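# Hang the packing tape roll on a wall peg

## Task

Pick up the packing tape roll from the cart's top tray and place it on the shaft of a wall peg opposite the supply shelving so the peg's tip pokes out through the roll. Release it and back the robot away afterwards. The robot must not tip over or be left leaning, and the roll has to stay on the peg without the robot supporting it.

## Robot and tools

Robot: a Hello Robot Stretch 4, about 1.6 m tall. It has one arm: an omni-wheel base, a lift that slides up and down a mast, an arm that telescopes straight forward, a three-joint wrist (yaw, pitch, roll) and a two-finger gripper. The base rim lies within 0.23 m of the base origin.

Frames: the base frame sits on the floor below the base centre, x forward, y left, z up. hand_pose is reported in the base frame and marks a point between the open fingertips; with all wrist joints at zero its axes line up with the base frame. The printed hand position may be somewhat wrong. The odometry frame is the base frame as it was when the scene began.

Tool execute_actions: argument "actions" is a list holding one action or none (an empty list only reports state and images). Optional "cameras" picks which images come back: head_camera, head_left_camera, head_right_camera, wrist_camera or all; omitted or null means all, [] means none. An action contains "base", "joints" or both, plus optional "pace" and "contact_limits"; alternatively it contains only {"end_of_arm": "enable_torque"}, which re-powers any wrist or gripper motor that shut itself off. All motions in one action begin at the same moment.

"base" is an offset relative to where the base last measured itself, exactly one key: translate_m (metres, straight, forward positive, -2 to 2), strafe_m (metres, sideways, left positive, -2 to 2) or rotate_rad (radians, turn in place, counter-clockwise seen from above positive, -3.2 to 3.2).

"joints" is a set of absolute targets keyed by name (not offsets): lift_m 0 to 1.2 m; arm_m 0 to 0.55 m extension; wrist_yaw_rad -1.134 to 4.276 (0 points forward, positive turns left, 3.14 is folded back, beyond 3.4 the arm may block it); wrist_pitch_rad -1.117 to 4.259 (0 level, 1.57 pointing down); wrist_roll_rad -1.117 to 4.259 (0 keeps fingers level; positive turns the gripper clockwise viewed from behind); gripper_m -0.038 to 0.141, the fingertip gap in metres (negative values press the fingers together). Tolerances for 'done': lift and arm ±0.004, yaw and roll ±0.02, pitch ±0.05, gripper ±0.004. A joint target outside its range gets clipped and the result notes it; any unknown key or other bad value rejects the call entirely. A joint or the base left out of an action may still be driving toward an earlier target without the status showing it.

"pace": slow, default, fast or max. Base speeds are 0.1/0.3/0.4/0.6 m/s and 1/2/3/4 rad/s respectively; with lift_m above 0.2 these are reduced, down to 0.3 m/s and 1 rad/s at full height. "contact_limits" takes only arm_m, 0 (gentlest) to 0.75 (firmest), default 0.5, setting how hard the arm may push before halting.

To unfold the wrist at the beginning, one action with lift_m 0.4 and wrist_yaw_rad 0 works.

Tool wait: {"seconds": 0 to 10}; commands nothing new and returns the same report as an empty action list.
Tool zoom_image: {"camera": name, "region": [x0, y0, x1, y1]} in pixels from the top-left corner of that camera's latest full image, at most 504 by 504.
Tool finished_scene: {"scene": current scene number}; ends the scene permanently and reports success. Do this only once the roll rests on the peg by itself and the robot has moved away.

Cameras: head_camera at the mast top looks forward and downward (rotate the base to aim it). head_left_camera and head_right_camera are fisheyes beside it, angled more steeply, showing the base and arm. wrist_camera looks along the fingers, fingertips near the bottom of its image.

Result lines: base_status and joint_status describe how each motion ended. done (for the base, wheels turned the commanded amount even if they slipped); off_target (stopped short, may still push); contact_stop_at_<key> (hit something; that part drops its target and may go slack, a slack lift can sag under load, slack wheels can roll); limit_stop_at_<name> (a built-in limit intervened); limit_stop_at_tilt (leaning over 6 degrees, lift, arm and wheels go slack and ignore commands until upright); limit_stop_at_own_body (about to hit itself, often with pitch below -0.2 and roll below -0.4 or above 4; moving away is allowed); torque_fault (a wrist or gripper motor went limp; send enable_torque). on_its_own reports things the call didn't command; 'held at' there is the held target, not the actual position. lidar_m: 12 distances in metres, 30-degree sectors, first straight ahead then counter-clockwise (4th left, 7th behind, 10th right); '-' means nothing seen or closer than 0.25 m; glass, thin legs and much behind may be missed. wrist_depth_mm: 7x7 grid of depths, 100 to 2000 mm, read from the top left. base_odometry is wheel-based; heading -3.142 to 3.142, left positive. If turned_by_wheels and turned_by_imu disagree by more than about 0.1 rad, something was hit or wheels slipped. base_tilt in degrees, forward and right positive, with a fixed bias up to about 1.5. motor_effort is percent of maximum, bracket is the peak; wheel effort positive means turning right.

Gripping: command a gap smaller than the roll's width; squeezing more pulls it toward the wrist, opening pushes it out. Gripper reading and 'done' do not prove a grasp; a firm grip shows as a clear change in gripper_m effort. Raise the lift if the fingertips jam on a surface.

Avoid: dropping or slamming the roll, hard pushes, driving or turning with more than 1 kg held and arm_m above 0.2 (especially fast), strong pushes with the gripper raised high, wrist overloads, and ending the robot tipped. Something may occasionally nudge loose objects.

Each tool is called after ">>>" by a JSON object that holds its "name" and its "arguments", one argument or row to a line.

## Session

I'll start by looking at the current state and the camera images.

>>> {"name": "execute_actions", "arguments": {
  "actions": []
}}

Scene clock: 0.00 s.
base_odometry: x=+0.000 y=+0.000 heading=+0.000 (m, m, rad; odometry frame)
turned_by_wheels: +0.000 (rad since the last result)
turned_by_imu: +0.000 (rad since the last result)
base_tilt: forward=+0.2 right=+0.2 (deg)
lidar_m: 1.97 2.51 2.82 1.83 2.21 1.92 1.64 1.60 1.97 1.56 1.23 1.34
base_status: not commanded
joint_positions: lift_m=+0.129 arm_m=-0.002 wrist_yaw_rad=+3.049 wrist_pitch_rad=-0.018 wrist_roll_rad=+0.016 gripper_m=+0.057
joint_status: not commanded
motor_effort: lift_m=+20 arm_m=+0 wrist_yaw_rad=+1 wrist_pitch_rad=-6 wrist_roll_rad=+2 gripper_m=-3 wheel_0=+0 wheel_1=+0 wheel_2=+0 (%)
hand_pose: x=-0.1098 y=+0.1138 z=+0.3128 quat_wxyz=(+0.046, +0.009, +0.008, +0.999) (m; base frame)
wrist_depth_mm: 140 168 - - - - 1983 / 107 143 - - - - 1863 / 110 143 - - - - - / 120 144 - - - 1921 1863 / 1499 1863 - - - 1863 1756 / 1336 1336 200 1255 200 1118 1060 / 891 831 842 111 820 723 759
pictures: head_camera, head_left_camera, head_right_camera, wrist_camera
Images, in order (width x height): head_camera 420x560, head_left_camera 420x672, head_right_camera 420x672, wrist_camera 616x392.

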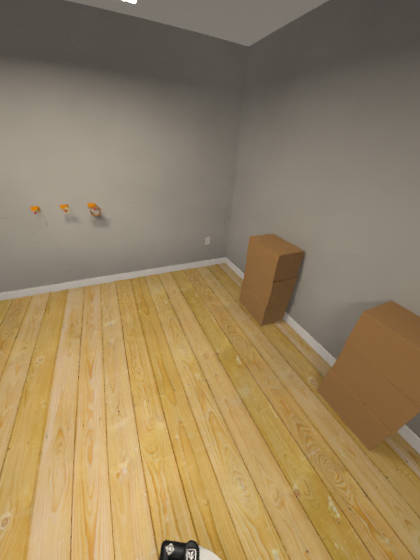

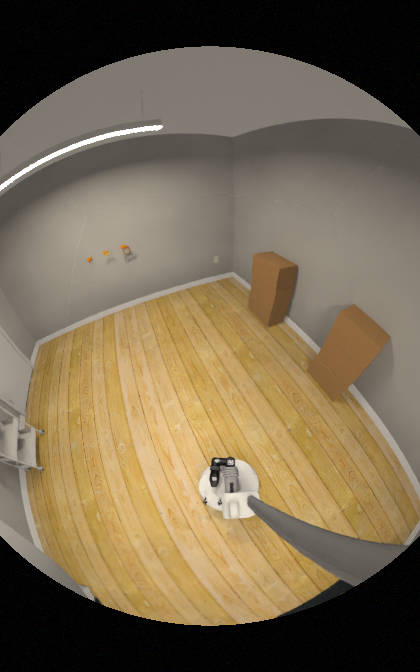

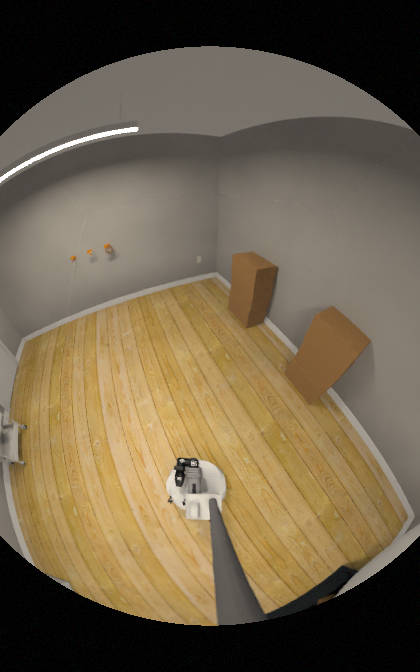

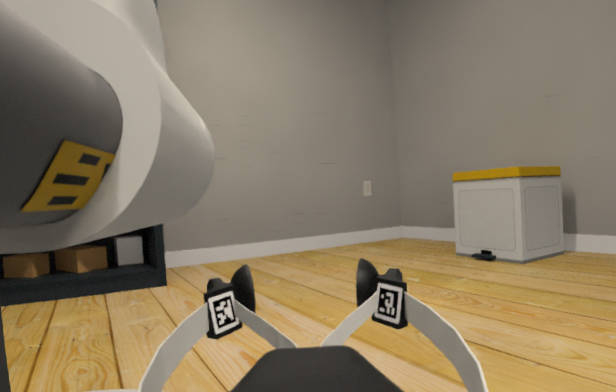

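>>> {"name": "zoom_image", "arguments": {
  "camera": "head_camera",
  "region": [0, 170, 140, 250]
}}

>>> {"name": "zoom_image", "arguments": {
  "camera": "head_left_camera",
  "region": [0, 330, 120, 500]
}}

Region (0, 170, 140, 250) of head_camera's 420x560 image, scaled by 3.600, with more detail than that image has; it fills the top 288 rows of this view, and the rest is white.

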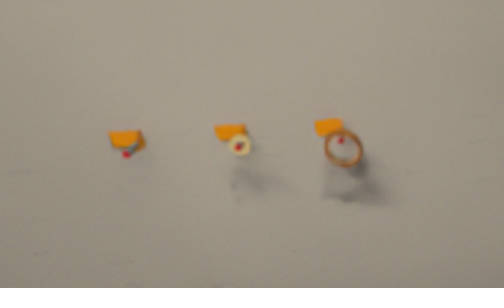

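Region (0, 330, 120, 500) of head_left_camera's 420x672 image, scaled by 2.965, with more detail than that image has; it fills the left 356 columns of this view, and the rest is white.

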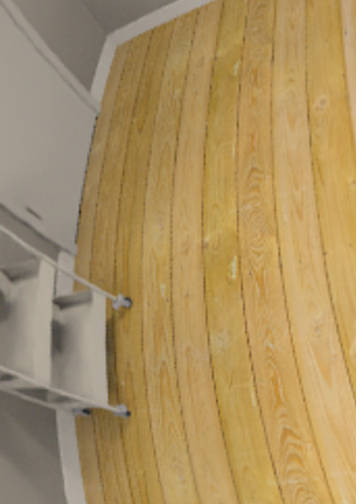

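>>> {"name": "execute_actions", "arguments": {
  "actions": [
    {"base": {"rotate_rad": 1.5}, "joints": {"lift_m": 0.4, "wrist_yaw_rad": 0}}
  ]
}}

Scene clock: 8.50 s.
base_odometry: x=+0.000 y=+0.000 heading=+1.500 (m, m, rad; odometry frame)
turned_by_wheels: +1.500 (rad since the last result)
turned_by_imu: +1.513 (rad since the last result)
base_tilt: forward=+0.2 right=+0.2 (deg)
lidar_m: 1.84 2.20 1.87 2.15 1.58 1.66 1.58 1.21 1.28 1.82 2.50 2.76
base_status: done
joint_positions: lift_m=+0.400 arm_m=-0.002 wrist_yaw_rad=+0.001 wrist_pitch_rad=-0.018 wrist_roll_rad=+0.016 gripper_m=+0.057
joint_status: all done
motor_effort: lift_m=+22(23) arm_m=+0(0) wrist_yaw_rad=-1(7) wrist_pitch_rad=-6(4) wrist_roll_rad=+0(1) gripper_m=-2(2) wheel_0=+0(7) wheel_1=+0(4) wheel_2=+1(6) (%)
hand_pose: x=+0.4578 y=-0.0873 z=+0.5831 quat_wxyz=(+1.000, +0.008, -0.009, +0.000) (m; base frame)
wrist_depth_mm: 1661 1863 - - - - - / 1756 1863 - - - - - / 1756 1921 - - - - - / 1756 1863 - - - - - / 1708 1921 - - - - - / 1661 1863 201 - 200 1921 1756 / 1537 1430 1430 111 1336 1255 1366
pictures: head_camera, head_left_camera, head_right_camera, wrist_camera
Images, in order (width x height): head_camera 420x560, head_left_camera 420x672, head_right_camera 420x672, wrist_camera 616x392.

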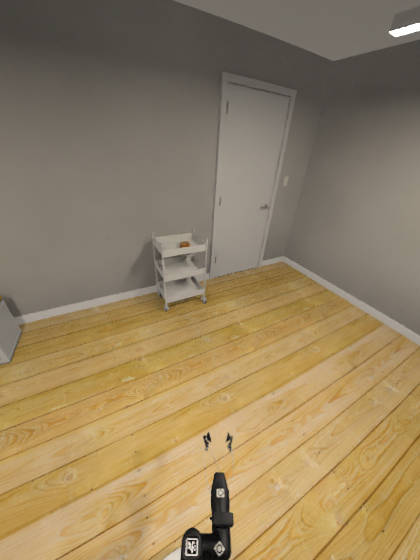

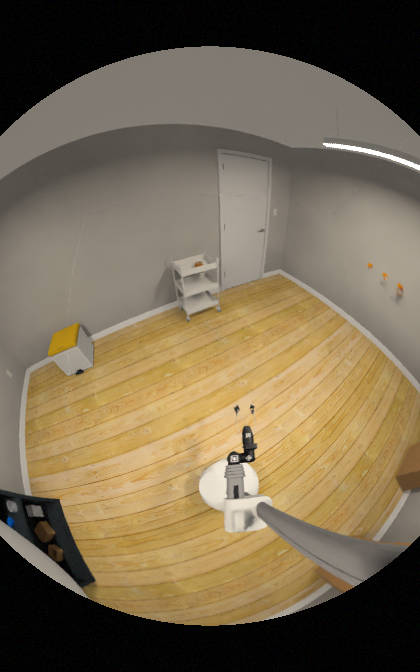

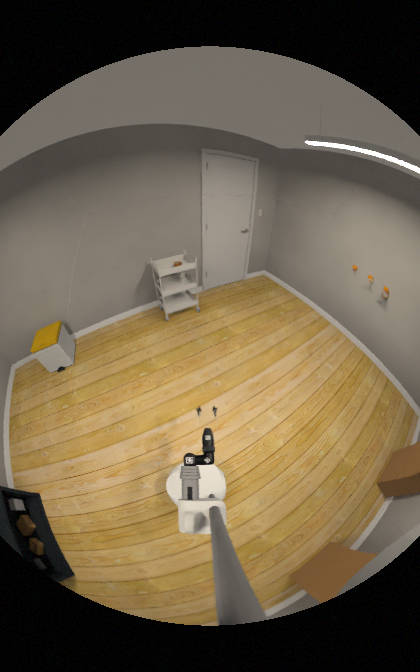

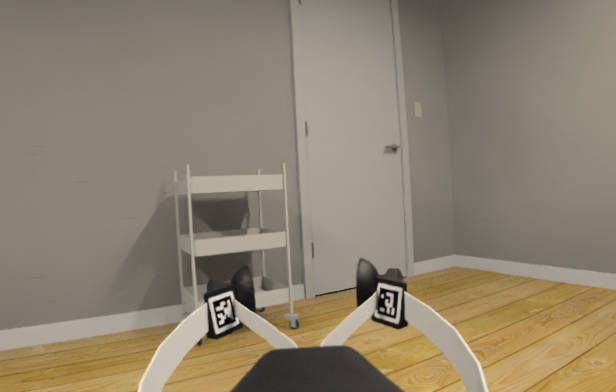

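>>> {"name": "zoom_image", "arguments": {
  "camera": "head_camera",
  "region": [130, 210, 240, 320]
}}

Region (130, 210, 240, 320) of head_camera's 420x560 image, scaled by 4.582, with more detail than that image has.

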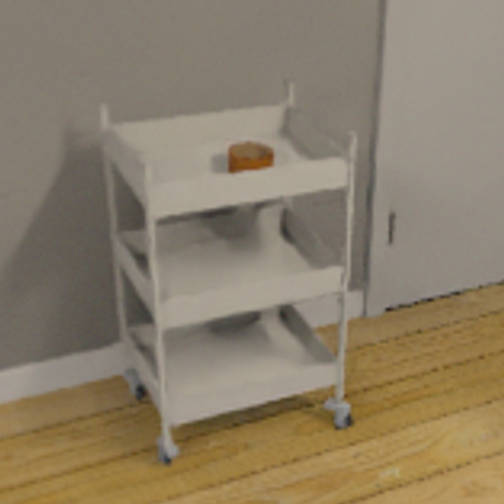

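>>> {"name": "execute_actions", "arguments": {
  "actions": [
    {"base": {"translate_m": 1.25}, "joints": {"lift_m": 0.95, "wrist_pitch_rad": 1.2, "gripper_m": 0.141}, "pace": "fast"}
  ]
}}

Scene clock: 52.90 s.
base_odometry: x=+0.088 y=+1.247 heading=+1.500 (m, m, rad; odometry frame)
turned_by_wheels: +0.000 (rad since the last result)
turned_by_imu: -0.002 (rad since the last result)
base_tilt: forward=+0.2 right=+0.3 (deg)
lidar_m: 0.69 0.67 1.14 1.53 2.67 2.35 2.75 2.33 2.45 2.01 2.03 1.51
base_status: done
joint_positions: lift_m=+0.950 arm_m=-0.002 wrist_yaw_rad=+0.000 wrist_pitch_rad=+1.201 wrist_roll_rad=+0.016 gripper_m=+0.141
joint_status: all done
motor_effort: lift_m=+21(24) arm_m=+0(0) wrist_yaw_rad=+1(1) wrist_pitch_rad=-2(7) wrist_roll_rad=-1(1) gripper_m=+1(4) wheel_0=-1(8) wheel_1=-1(4) wheel_2=+0(12) (%)
hand_pose: x=+0.2737 y=-0.0874 z=+0.8591 quat_wxyz=(+0.825, +0.007, +0.565, -0.005) (m; base frame)
wrist_depth_mm: 508 878 891 1397 1366 1397 1397 / 831 831 854 1336 1308 1336 1336 / 778 1025 1078 1229 1255 1281 1255 / 1160 1042 1205 1160 1182 1160 1160 / 1098 1118 1118 1098 1098 1118 1098 / 1042 216 1060 1042 1008 1025 1042 / 1008 991 991 111 1008 991 1008
pictures: head_camera, head_left_camera, head_right_camera, wrist_camera
Images, in order (width x height): head_camera 420x560, head_left_camera 420x672, head_right_camera 420x672, wrist_camera 616x392.

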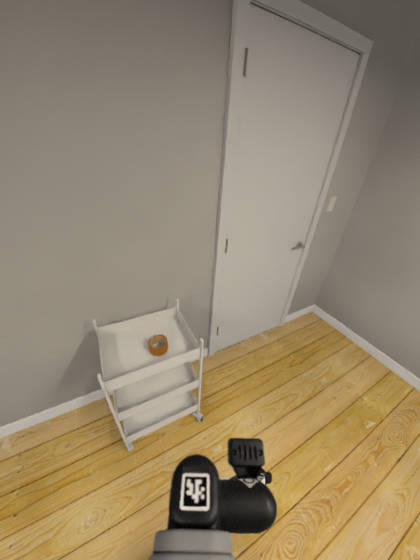

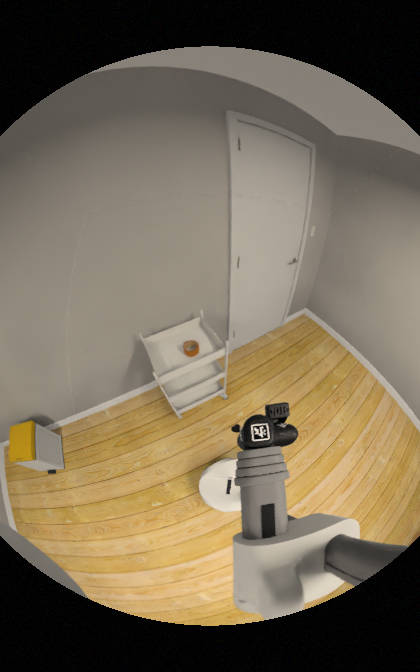

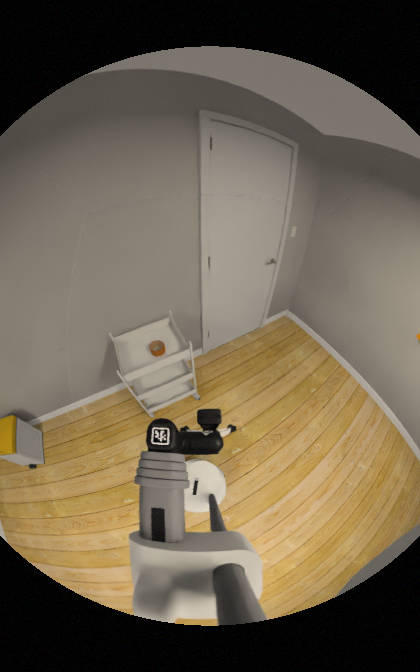

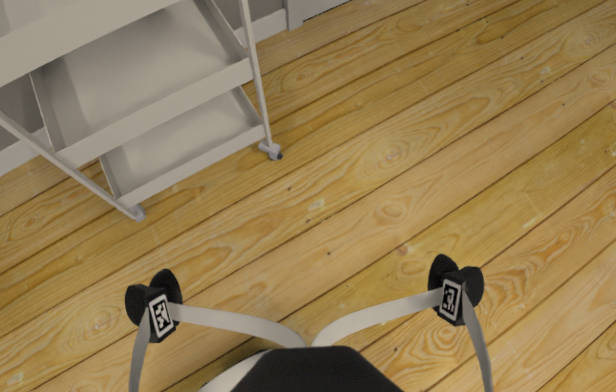

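>>> {"name": "execute_actions", "arguments": {
  "actions": [
    {"base": {"rotate_rad": 0.43}, "joints": {"lift_m": 1.0, "wrist_pitch_rad": 1.57, "arm_m": 0.25}}
  ]
}}

Scene clock: 63.43 s.
base_odometry: x=+0.088 y=+1.247 heading=+1.930 (m, m, rad; odometry frame)
turned_by_wheels: +0.430 (rad since the last result)
turned_by_imu: +0.435 (rad since the last result)
base_tilt: forward=+0.2 right=+0.3 (deg)
lidar_m: 0.66 1.09 1.47 2.68 2.33 2.80 2.31 2.43 2.06 1.99 1.69 0.73
base_status: done
joint_positions: lift_m=+1.000 arm_m=+0.249 wrist_yaw_rad=+0.000 wrist_pitch_rad=+1.570 wrist_roll_rad=+0.016 gripper_m=+0.141
joint_status: all done
motor_effort: lift_m=+22(19) arm_m=+6(6) wrist_yaw_rad=+1(2) wrist_pitch_rad=+3(6) wrist_roll_rad=+1(0) gripper_m=+3(0) wheel_0=+1(5) wheel_1=+0(8) wheel_2=+2(6) (%)
hand_pose: x=+0.4201 y=-0.0874 z=+0.8895 quat_wxyz=(+0.707, +0.006, +0.707, -0.006) (m; base frame)
wrist_depth_mm: 1078 1118 715 715 715 1138 1138 / 1098 1118 946 991 1042 1138 1138 / 1098 1098 1118 1118 1118 1138 1138 / 1078 1098 1138 1138 1138 1118 1138 / 1118 1138 1138 1138 1138 1118 1160 / 1098 215 1118 946 1138 1160 1160 / 1118 1098 917 110 1118 1138 1160
pictures: head_camera, head_left_camera, head_right_camera, wrist_camera
Images, in order (width x height): head_camera 420x560, head_left_camera 420x672, head_right_camera 420x672, wrist_camera 616x392.

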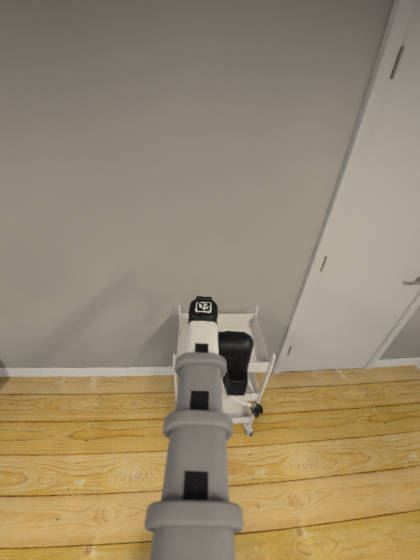

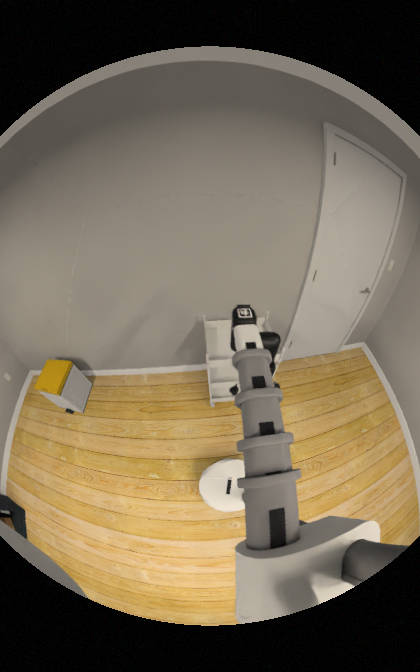

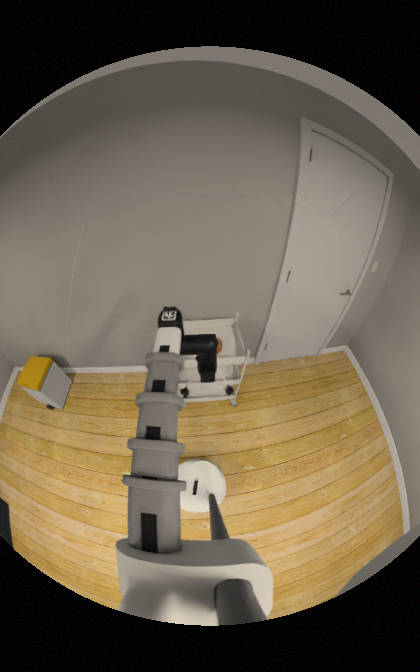

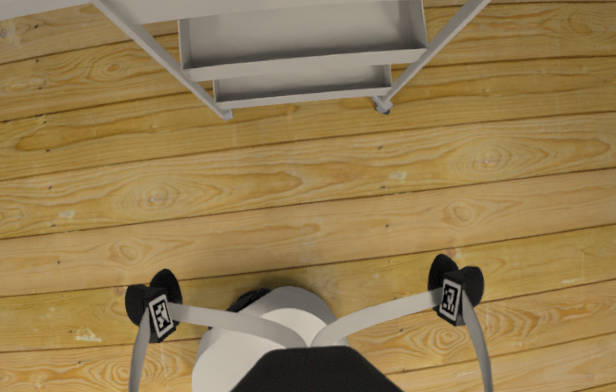

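>>> {"name": "execute_actions", "arguments": {
  "actions": [
    {"base": {"translate_m": 0.28}, "joints": {"arm_m": 0.33}}
  ]
}}

Scene clock: 69.07 s.
base_odometry: x=-0.010 y=+1.509 heading=+1.930 (m, m, rad; odometry frame)
turned_by_wheels: +0.000 (rad since the last result)
turned_by_imu: +0.000 (rad since the last result)
base_tilt: forward=+0.2 right=+0.3 (deg)
lidar_m: 0.38 0.43 1.11 1.44 2.46 2.91 2.63 2.69 2.08 2.01 1.25 0.41
base_status: done
joint_positions: lift_m=+1.000 arm_m=+0.329 wrist_yaw_rad=+0.000 wrist_pitch_rad=+1.570 wrist_roll_rad=+0.016 gripper_m=+0.141
joint_status: all done
motor_effort: lift_m=+22(22) arm_m=+6(7) wrist_yaw_rad=+1(1) wrist_pitch_rad=+1(2) wrist_roll_rad=+1(1) gripper_m=+1(0) wheel_0=-1(5) wheel_1=+0(5) wheel_2=+0(9) (%)
hand_pose: x=+0.5001 y=-0.0874 z=+0.8895 quat_wxyz=(+0.707, +0.006, +0.707, -0.006) (m; base frame)
wrist_depth_mm: 591 418 430 452 449 452 788 / 809 445 449 455 455 455 1138 / 1118 452 445 455 459 455 1118 / 1098 449 452 455 459 459 1138 / 1118 449 452 452 455 455 1182 / 1118 216 449 452 459 402 1138 / 1138 1138 946 111 1138 1138 1160
pictures: head_camera, head_left_camera, head_right_camera, wrist_camera
Images, in order (width x height): head_camera 420x560, head_left_camera 420x672, head_right_camera 420x672, wrist_camera 616x392.

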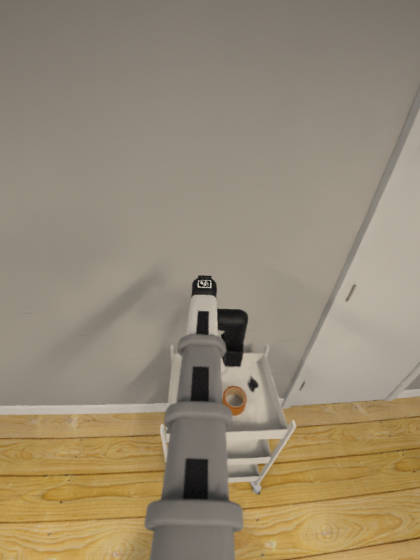

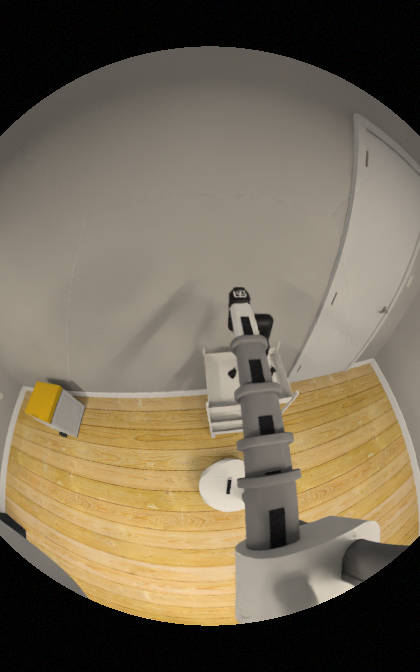

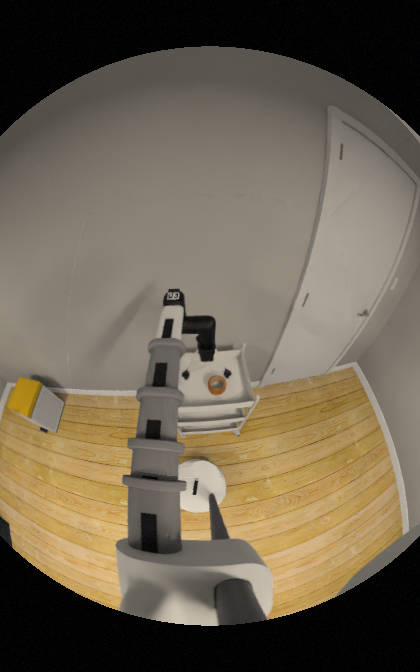

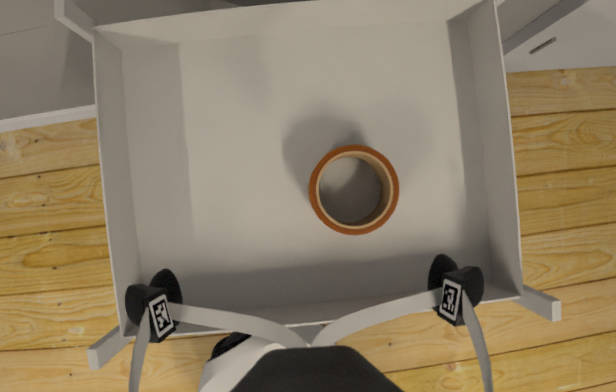

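>>> {"name": "execute_actions", "arguments": {
  "actions": [
    {"base": {"strafe_m": -0.048}, "joints": {"arm_m": 0.385, "lift_m": 0.89}}
  ],
  "cameras": ["wrist_camera", "head_right_camera"]
}}

Scene clock: 83.17 s.
base_odometry: x=+0.035 y=+1.526 heading=+1.930 (m, m, rad; odometry frame)
turned_by_wheels: +0.000 (rad since the last result)
turned_by_imu: +0.001 (rad since the last result)
base_tilt: forward=+0.2 right=+0.2 (deg)
lidar_m: 0.37 0.40 1.13 1.52 2.52 3.09 2.61 2.66 1.99 1.96 1.28 0.43
base_status: done
joint_positions: lift_m=+0.890 arm_m=+0.384 wrist_yaw_rad=+0.000 wrist_pitch_rad=+1.570 wrist_roll_rad=+0.016 gripper_m=+0.141
joint_status: all done
motor_effort: lift_m=+17(19) arm_m=+6(7) wrist_yaw_rad=+1(1) wrist_pitch_rad=+1(1) wrist_roll_rad=+2(2) gripper_m=-1(0) wheel_0=+1(8) wheel_1=+0(8) wheel_2=-1(1) (%)
hand_pose: x=+0.5550 y=-0.0874 z=+0.7800 quat_wxyz=(+0.707, +0.006, +0.707, -0.006) (m; base frame)
wrist_depth_mm: 294 307 312 329 343 324 661 / 334 340 340 340 343 336 1025 / 336 342 343 342 345 343 1008 / 338 340 340 342 345 345 1042 / 340 342 340 345 345 343 1042 / 340 216 343 310 301 306 1025 / 343 345 347 111 349 345 1042
pictures: head_right_camera, wrist_camera
Images, in order (width x height): head_right_camera 420x672, wrist_camera 616x392.

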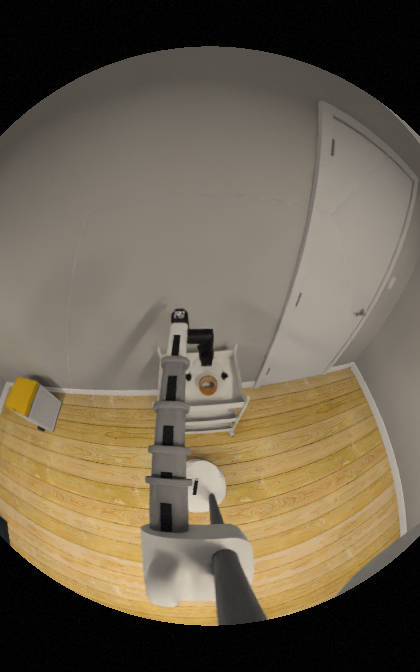

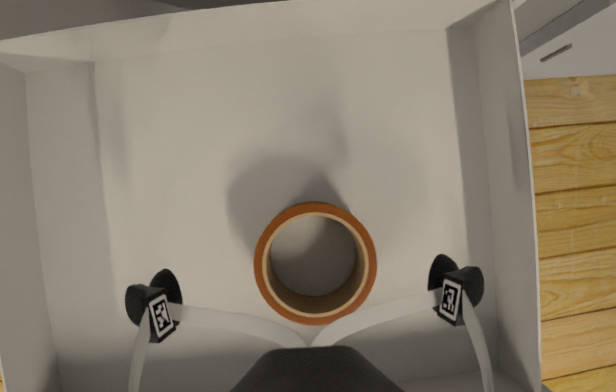

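>>> {"name": "execute_actions", "arguments": {
  "actions": [
    {"joints": {"lift_m": 0.812}}
  ],
  "cameras": ["wrist_camera", "head_right_camera", "head_camera"]
}}

Scene clock: 91.47 s.
base_odometry: x=+0.035 y=+1.526 heading=+1.930 (m, m, rad; odometry frame)
turned_by_wheels: +0.000 (rad since the last result)
turned_by_imu: +0.001 (rad since the last result)
base_tilt: forward=+0.2 right=+0.3 (deg)
lidar_m: 0.39 0.42 1.11 1.50 2.50 3.09 2.62 2.68 1.98 1.97 1.28 0.42
base_status: not commanded
joint_positions: lift_m=+0.812 arm_m=+0.384 wrist_yaw_rad=+0.000 wrist_pitch_rad=+1.570 wrist_roll_rad=+0.016 gripper_m=+0.141
joint_status: all done
motor_effort: lift_m=+17(14) arm_m=+6(6) wrist_yaw_rad=+2(1) wrist_pitch_rad=+3(0) wrist_roll_rad=+2(2) gripper_m=-1(3) wheel_0=+0(0) wheel_1=+0(0) wheel_2=-1(1) (%)
hand_pose: x=+0.5550 y=-0.0874 z=+0.7019 quat_wxyz=(+0.707, +0.006, +0.707, -0.006) (m; base frame)
wrist_depth_mm: 258 262 262 263 264 265 242 / 259 260 262 264 265 266 246 / 260 262 263 266 265 267 254 / 263 262 263 265 266 268 260 / 262 263 265 267 266 270 265 / 263 216 235 265 220 271 268 / 264 266 266 111 271 270 271
pictures: head_camera, head_right_camera, wrist_camera
Images, in order (width x height): head_camera 420x560, head_right_camera 420x672, wrist_camera 616x392.

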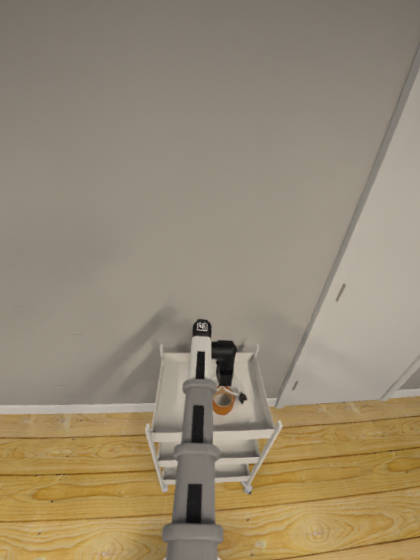

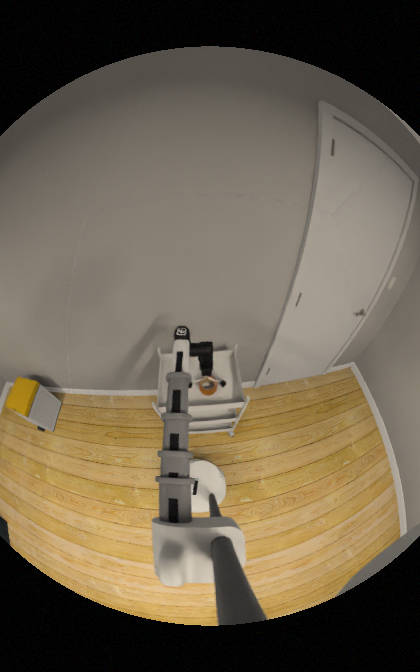

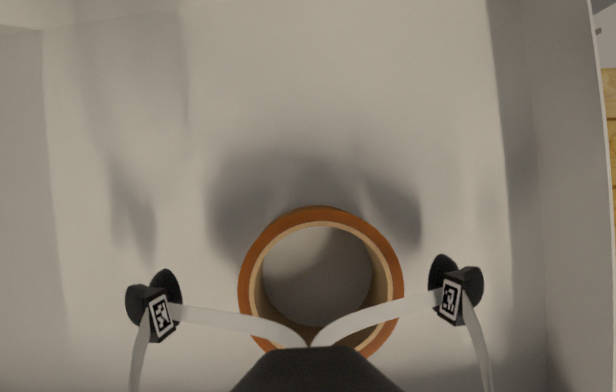

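>>> {"name": "zoom_image", "arguments": {
  "camera": "head_camera",
  "region": [170, 330, 290, 440]
}}

>>> {"name": "zoom_image", "arguments": {
  "camera": "head_right_camera",
  "region": [160, 330, 260, 420]
}}

Region (170, 330, 290, 440) of head_camera's 420x560 image, scaled by 4.200, with more detail than that image has; it fills the top 462 rows of this view, and the rest is white.

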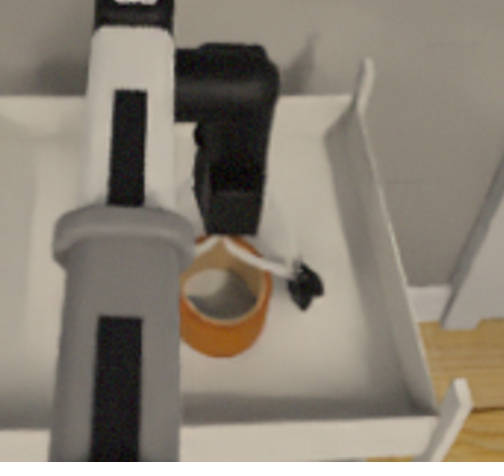

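Region (160, 330, 260, 420) of head_right_camera's 420x672 image, scaled by 5.040, with more detail than that image has; it fills the top 454 rows of this view, and the rest is white.

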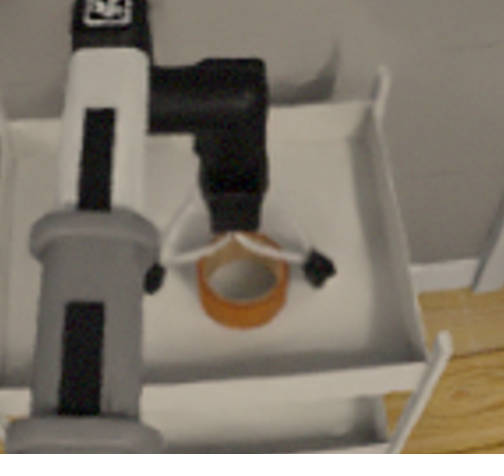

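>>> {"name": "execute_actions", "arguments": {
  "actions": [
    {"base": {"strafe_m": -0.007}, "joints": {"lift_m": 0.798, "gripper_m": 0.11}}
  ],
  "cameras": ["wrist_camera", "head_right_camera", "head_camera"]
}}

Scene clock: 104.13 s.
base_odometry: x=+0.041 y=+1.528 heading=+1.930 (m, m, rad; odometry frame)
turned_by_wheels: +0.000 (rad since the last result)
turned_by_imu: +0.001 (rad since the last result)
base_tilt: forward=+0.2 right=+0.3 (deg)
lidar_m: 0.37 0.41 1.11 1.50 2.51 3.10 2.60 2.67 2.01 1.95 1.27 0.43
base_status: done
joint_positions: lift_m=+0.798 arm_m=+0.384 wrist_yaw_rad=+0.000 wrist_pitch_rad=+1.570 wrist_roll_rad=+0.016 gripper_m=+0.110
joint_status: all done
motor_effort: lift_m=+17(12) arm_m=+7(6) wrist_yaw_rad=+1(2) wrist_pitch_rad=+1(0) wrist_roll_rad=+0(2) gripper_m=-2(2) wheel_0=-2(7) wheel_1=+2(8) wheel_2=-1(1) (%)
hand_pose: x=+0.5550 y=-0.0874 z=+0.6879 quat_wxyz=(+0.707, +0.006, +0.707, -0.006) (m; base frame)
wrist_depth_mm: 246 248 247 248 250 253 - / 246 247 248 249 251 252 236 / 247 247 250 251 253 253 243 / 248 248 251 251 253 253 249 / 248 249 251 253 253 255 253 / 249 250 201 252 202 255 255 / 250 250 252 111 255 255 258
pictures: head_camera, head_right_camera, wrist_camera
Images, in order (width x height): head_camera 420x560, head_right_camera 420x672, wrist_camera 616x392.

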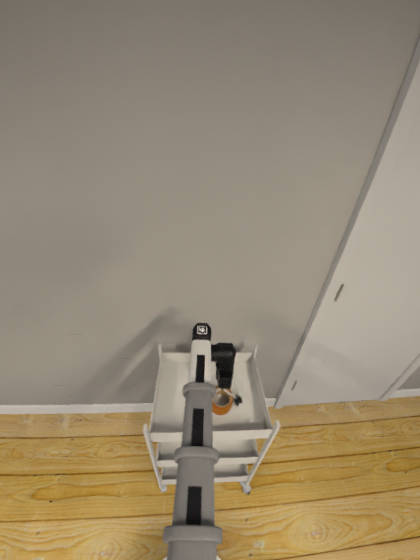

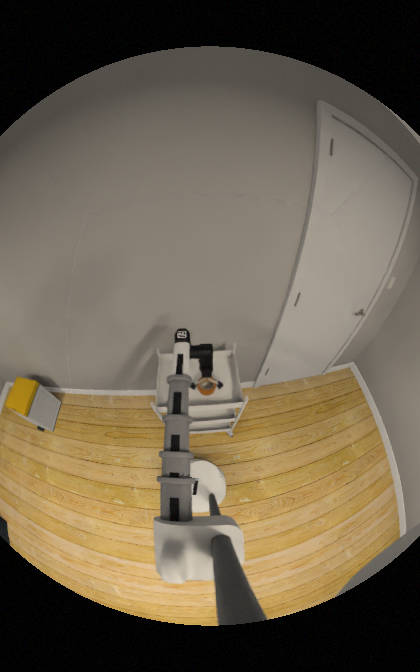

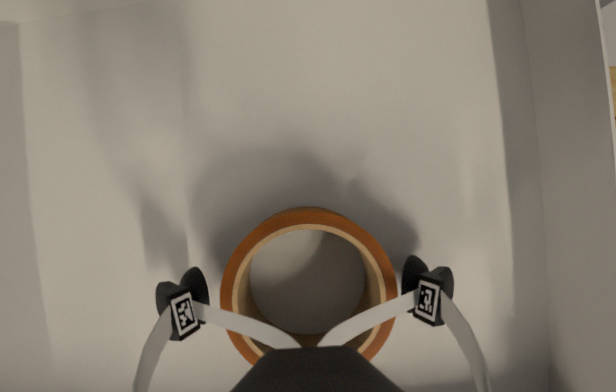

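>>> {"name": "execute_actions", "arguments": {
  "actions": [
    {"joints": {"gripper_m": 0.045, "arm_m": 0.382}}
  ],
  "cameras": ["wrist_camera", "head_right_camera"]
}}

Scene clock: 110.97 s.
base_odometry: x=+0.041 y=+1.528 heading=+1.930 (m, m, rad; odometry frame)
turned_by_wheels: +0.000 (rad since the last result)
turned_by_imu: +0.001 (rad since the last result)
base_tilt: forward=+0.2 right=+0.2 (deg)
lidar_m: 0.38 0.41 1.10 1.51 2.50 3.06 2.60 2.70 2.00 1.96 1.26 0.42
base_status: not commanded
joint_positions: lift_m=+0.798 arm_m=+0.383 wrist_yaw_rad=+0.000 wrist_pitch_rad=+1.570 wrist_roll_rad=+0.016 gripper_m=+0.045
joint_status: all done
motor_effort: lift_m=+17(17) arm_m=-6(6) wrist_yaw_rad=+1(1) wrist_pitch_rad=+1(1) wrist_roll_rad=+1(1) gripper_m=-13(15) wheel_0=-1(2) wheel_1=+2(2) wheel_2=-1(1) (%)
hand_pose: x=+0.5543 y=-0.0874 z=+0.6879 quat_wxyz=(+0.707, +0.006, +0.707, -0.006) (m; base frame)
wrist_depth_mm: 245 246 247 249 250 252 - / 246 247 247 249 250 251 236 / 246 248 249 250 251 253 245 / 248 249 249 252 252 254 250 / 248 249 250 252 252 254 256 / 249 249 194 253 191 256 254 / 250 250 251 111 254 255 257
pictures: head_right_camera, wrist_camera
Images, in order (width x height): head_right_camera 420x672, wrist_camera 616x392.

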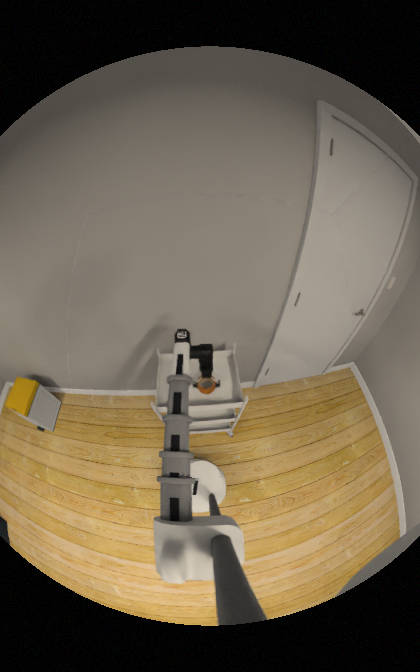

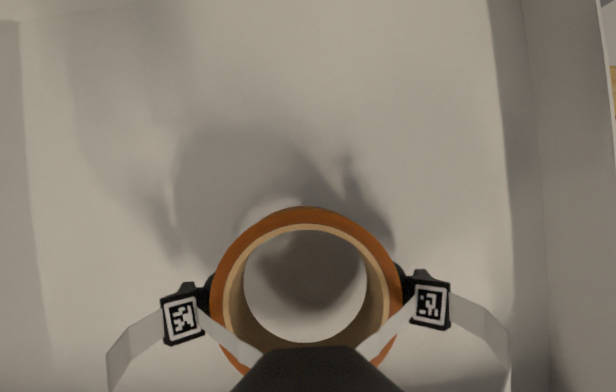

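>>> {"name": "execute_actions", "arguments": {
  "actions": [
    {"joints": {"lift_m": 0.94}}
  ],
  "cameras": ["wrist_camera", "head_right_camera"]
}}

Scene clock: 117.73 s.
base_odometry: x=+0.041 y=+1.528 heading=+1.930 (m, m, rad; odometry frame)
turned_by_wheels: +0.000 (rad since the last result)
turned_by_imu: +0.001 (rad since the last result)
base_tilt: forward=+0.2 right=+0.2 (deg)
lidar_m: 0.39 0.40 1.10 1.49 2.49 3.10 2.63 2.67 1.96 1.95 1.27 0.41
base_status: not commanded
joint_positions: lift_m=+0.940 arm_m=+0.383 wrist_yaw_rad=+0.000 wrist_pitch_rad=+1.570 wrist_roll_rad=+0.016 gripper_m=+0.045
joint_status: all done
motor_effort: lift_m=+23(26) arm_m=-6(6) wrist_yaw_rad=+1(1) wrist_pitch_rad=-1(1) wrist_roll_rad=+0(1) gripper_m=-16(18) wheel_0=-2(2) wheel_1=+2(2) wheel_2=-1(0) (%)
hand_pose: x=+0.5542 y=-0.0874 z=+0.8295 quat_wxyz=(+0.707, +0.006, +0.707, -0.006) (m; base frame)
wrist_depth_mm: 492 484 427 362 373 500 647 / 366 387 389 392 394 778 1078 / 387 387 392 394 392 394 1078 / 389 389 394 392 394 397 1078 / 377 389 392 394 397 402 1060 / 364 389 194 394 191 336 1078 / 370 389 394 110 373 362 1098
pictures: head_right_camera, wrist_camera
Images, in order (width x height): head_right_camera 420x672, wrist_camera 616x392.

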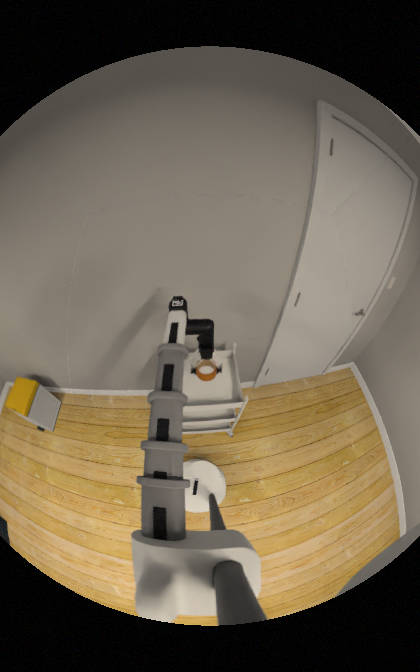

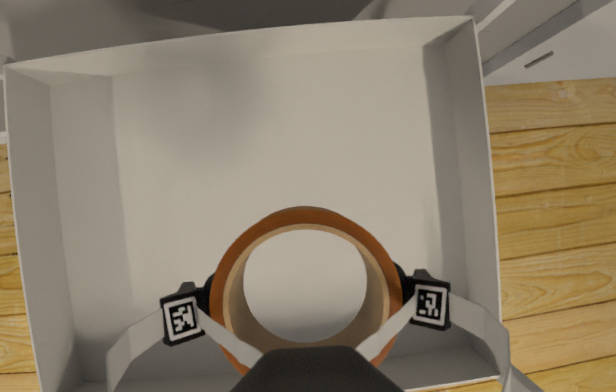

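>>> {"name": "execute_actions", "arguments": {
  "actions": [
    {"base": {"rotate_rad": -1.555}, "joints": {"lift_m": 0.97, "arm_m": 0.03}}
  ]
}}

Scene clock: 134.27 s.
base_odometry: x=+0.041 y=+1.528 heading=+0.375 (m, m, rad; odometry frame)
turned_by_wheels: -1.555 (rad since the last result)
turned_by_imu: -1.567 (rad since the last result)
base_tilt: forward=+0.2 right=+0.3 (deg)
lidar_m: 1.96 1.25 0.41 0.39 0.41 1.14 1.53 2.49 3.09 2.61 2.65 1.95
base_status: done
joint_positions: lift_m=+0.970 arm_m=+0.031 wrist_yaw_rad=+0.000 wrist_pitch_rad=+1.570 wrist_roll_rad=+0.016 gripper_m=+0.045
joint_status: all done
motor_effort: lift_m=+22(21) arm_m=-6(7) wrist_yaw_rad=+1(0) wrist_pitch_rad=+0(1) wrist_roll_rad=+3(0) gripper_m=-20(19) wheel_0=+0(3) wheel_1=+0(6) wheel_2=-1(6) (%)
hand_pose: x=+0.2022 y=-0.0874 z=+0.8595 quat_wxyz=(+0.707, +0.006, +0.707, -0.006) (m; base frame)
wrist_depth_mm: 1060 1060 1098 1098 1098 1078 1098 / 1078 1098 1098 1098 1098 1098 1078 / 1042 1098 1078 1098 1118 1078 1098 / 946 1060 1098 1060 1098 1118 1098 / 946 1078 866 878 1098 1118 1118 / 946 946 193 878 191 1098 1138 / 891 931 904 110 1118 1118 1118
pictures: head_camera, head_left_camera, head_right_camera, wrist_camera
Images, in order (width x height): head_camera 420x560, head_left_camera 420x672, head_right_camera 420x672, wrist_camera 616x392.

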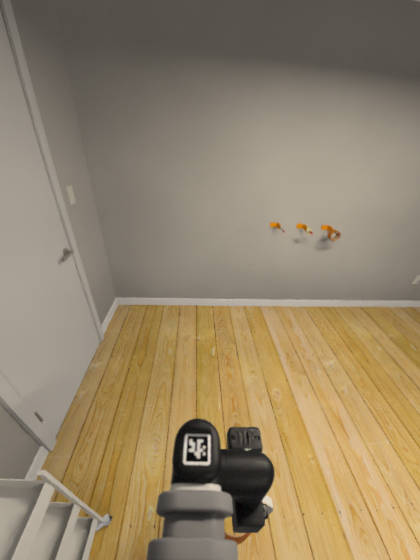

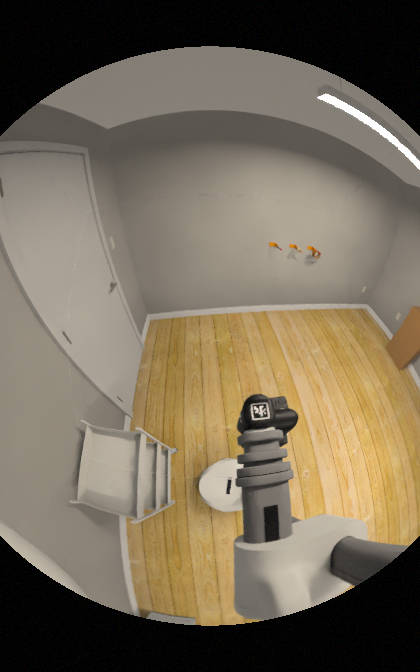

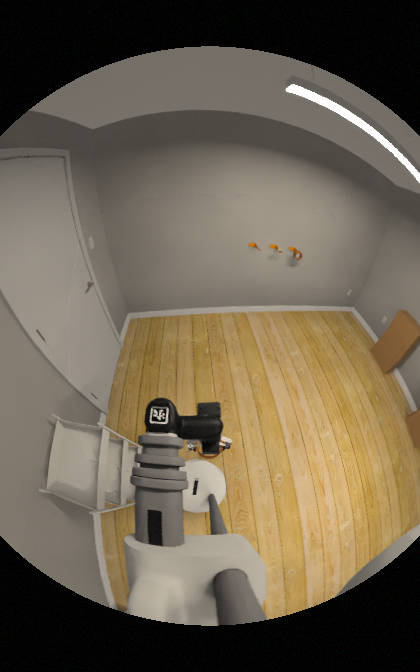

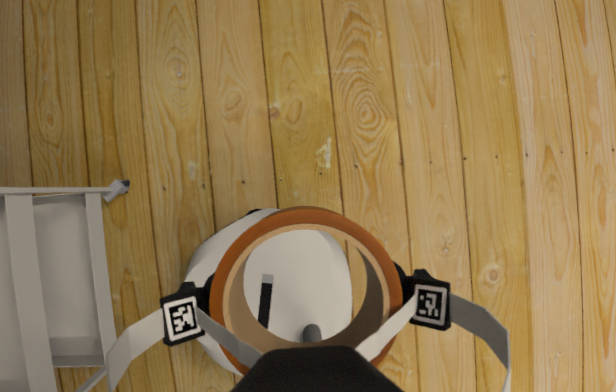

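>>> {"name": "zoom_image", "arguments": {
  "camera": "head_camera",
  "region": [250, 200, 370, 270]
}}

Region (250, 200, 370, 270) of head_camera's 420x560 image, scaled by 4.200, with more detail than that image has; it fills the top 294 rows of this view, and the rest is white.

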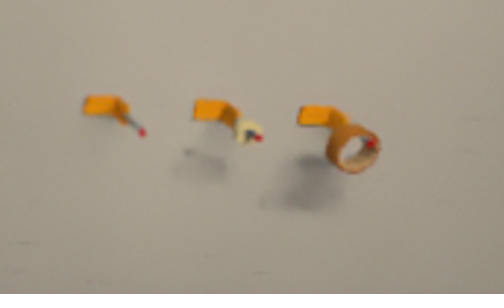

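>>> {"name": "execute_actions", "arguments": {
  "actions": [
    {"base": {"strafe_m": -0.45}, "joints": {"lift_m": 0.68, "wrist_pitch_rad": 0.0}}
  ],
  "cameras": ["head_camera", "wrist_camera"]
}}

Scene clock: 179.77 s.
base_odometry: x=+0.206 y=+1.110 heading=+0.375 (m, m, rad; odometry frame)
turned_by_wheels: +0.000 (rad since the last result)
turned_by_imu: +0.002 (rad since the last result)
base_tilt: forward=+0.3 right=+0.2 (deg)
lidar_m: 1.95 1.87 0.88 0.83 1.32 1.65 2.74 2.37 2.59 2.14 2.25 2.02
base_status: done
joint_positions: lift_m=+0.680 arm_m=+0.031 wrist_yaw_rad=+0.000 wrist_pitch_rad=+0.003 wrist_roll_rad=+0.016 gripper_m=+0.045
joint_status: all done
motor_effort: lift_m=+17(21) arm_m=-6(6) wrist_yaw_rad=+1(1) wrist_pitch_rad=-7(13) wrist_roll_rad=+3(2) gripper_m=-18(18) wheel_0=+0(8) wheel_1=+2(3) wheel_2=+0(2) (%)
hand_pose: x=+0.4905 y=-0.0874 z=+0.8574 quat_wxyz=(+1.000, +0.008, +0.002, +0.000) (m; base frame)
wrist_depth_mm: 1661 1661 1756 1756 1808 1808 1863 / 1661 1708 1708 1756 1756 1921 1808 / 1661 1661 1756 1756 1808 1808 1808 / 1708 1661 1756 1756 1808 1921 1808 / 1756 1708 1708 1756 1756 1863 1983 / 1661 1661 195 1756 191 1808 1863 / 1708 1708 1708 111 1756 1756 1756
pictures: head_camera, wrist_camera
Images, in order (width x height): head_camera 420x560, wrist_camera 616x392.

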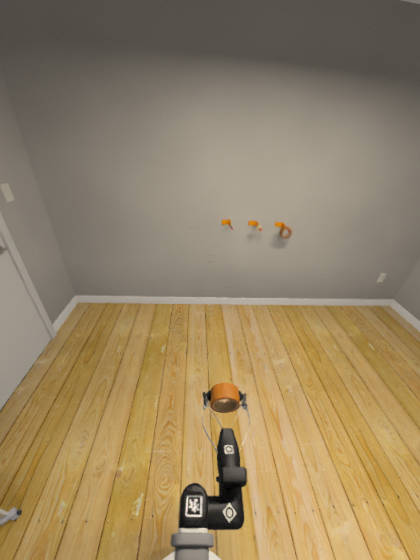

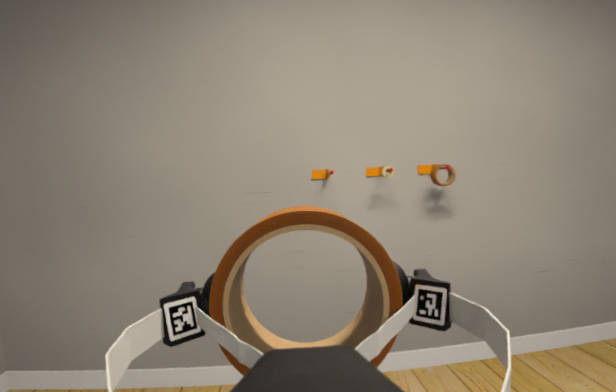

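>>> {"name": "execute_actions", "arguments": {
  "actions": [
    {"base": {"translate_m": 1.0}}
  ]
}}

Scene clock: 198.10 s.
base_odometry: x=+1.137 y=+1.476 heading=+0.375 (m, m, rad; odometry frame)
turned_by_wheels: +0.000 (rad since the last result)
turned_by_imu: -0.002 (rad since the last result)
base_tilt: forward=+0.2 right=+0.2 (deg)
lidar_m: 0.89 1.05 1.35 1.29 1.11 1.23 2.85 3.38 2.36 2.09 1.50 1.00
base_status: done
joint_positions: lift_m=+0.680 arm_m=+0.031 wrist_yaw_rad=+0.000 wrist_pitch_rad=+0.003 wrist_roll_rad=+0.016 gripper_m=+0.045
joint_status: not commanded
motor_effort: lift_m=+18(17) arm_m=-6(6) wrist_yaw_rad=+1(1) wrist_pitch_rad=-9(10) wrist_roll_rad=+2(1) gripper_m=-18(16) wheel_0=-1(4) wheel_1=+0(2) wheel_2=+1(8) (%)
hand_pose: x=+0.4905 y=-0.0874 z=+0.8574 quat_wxyz=(+1.000, +0.008, +0.002, +0.000) (m; base frame)
wrist_depth_mm: 723 723 741 750 768 768 798 / 723 741 759 759 768 778 788 / 723 750 750 759 768 788 798 / 723 732 759 768 778 798 798 / 732 732 741 768 778 798 798 / 732 741 195 768 191 788 820 / 741 732 750 111 778 809 809
pictures: head_camera, head_left_camera, head_right_camera, wrist_camera
Images, in order (width x height): head_camera 420x560, head_left_camera 420x672, head_right_camera 420x672, wrist_camera 616x392.

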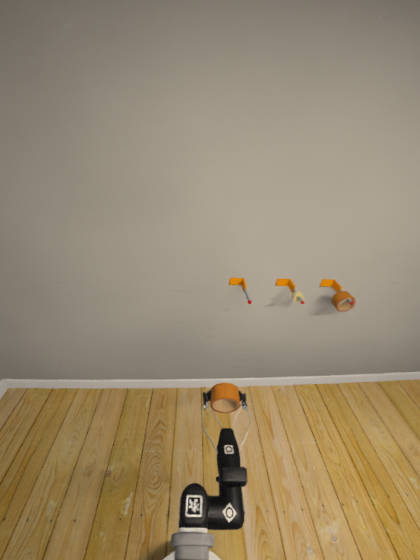

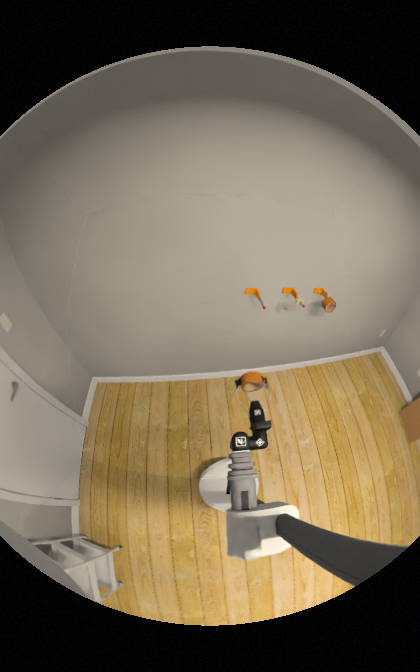

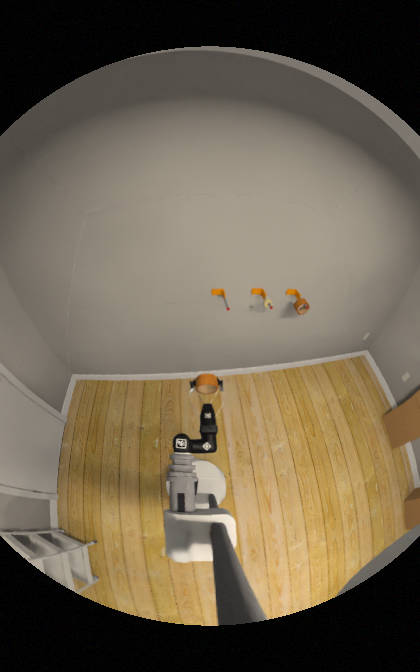

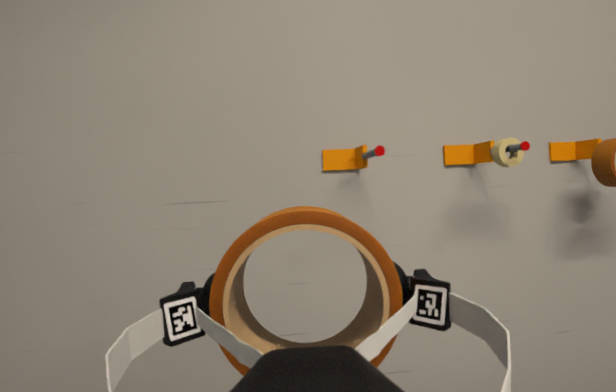

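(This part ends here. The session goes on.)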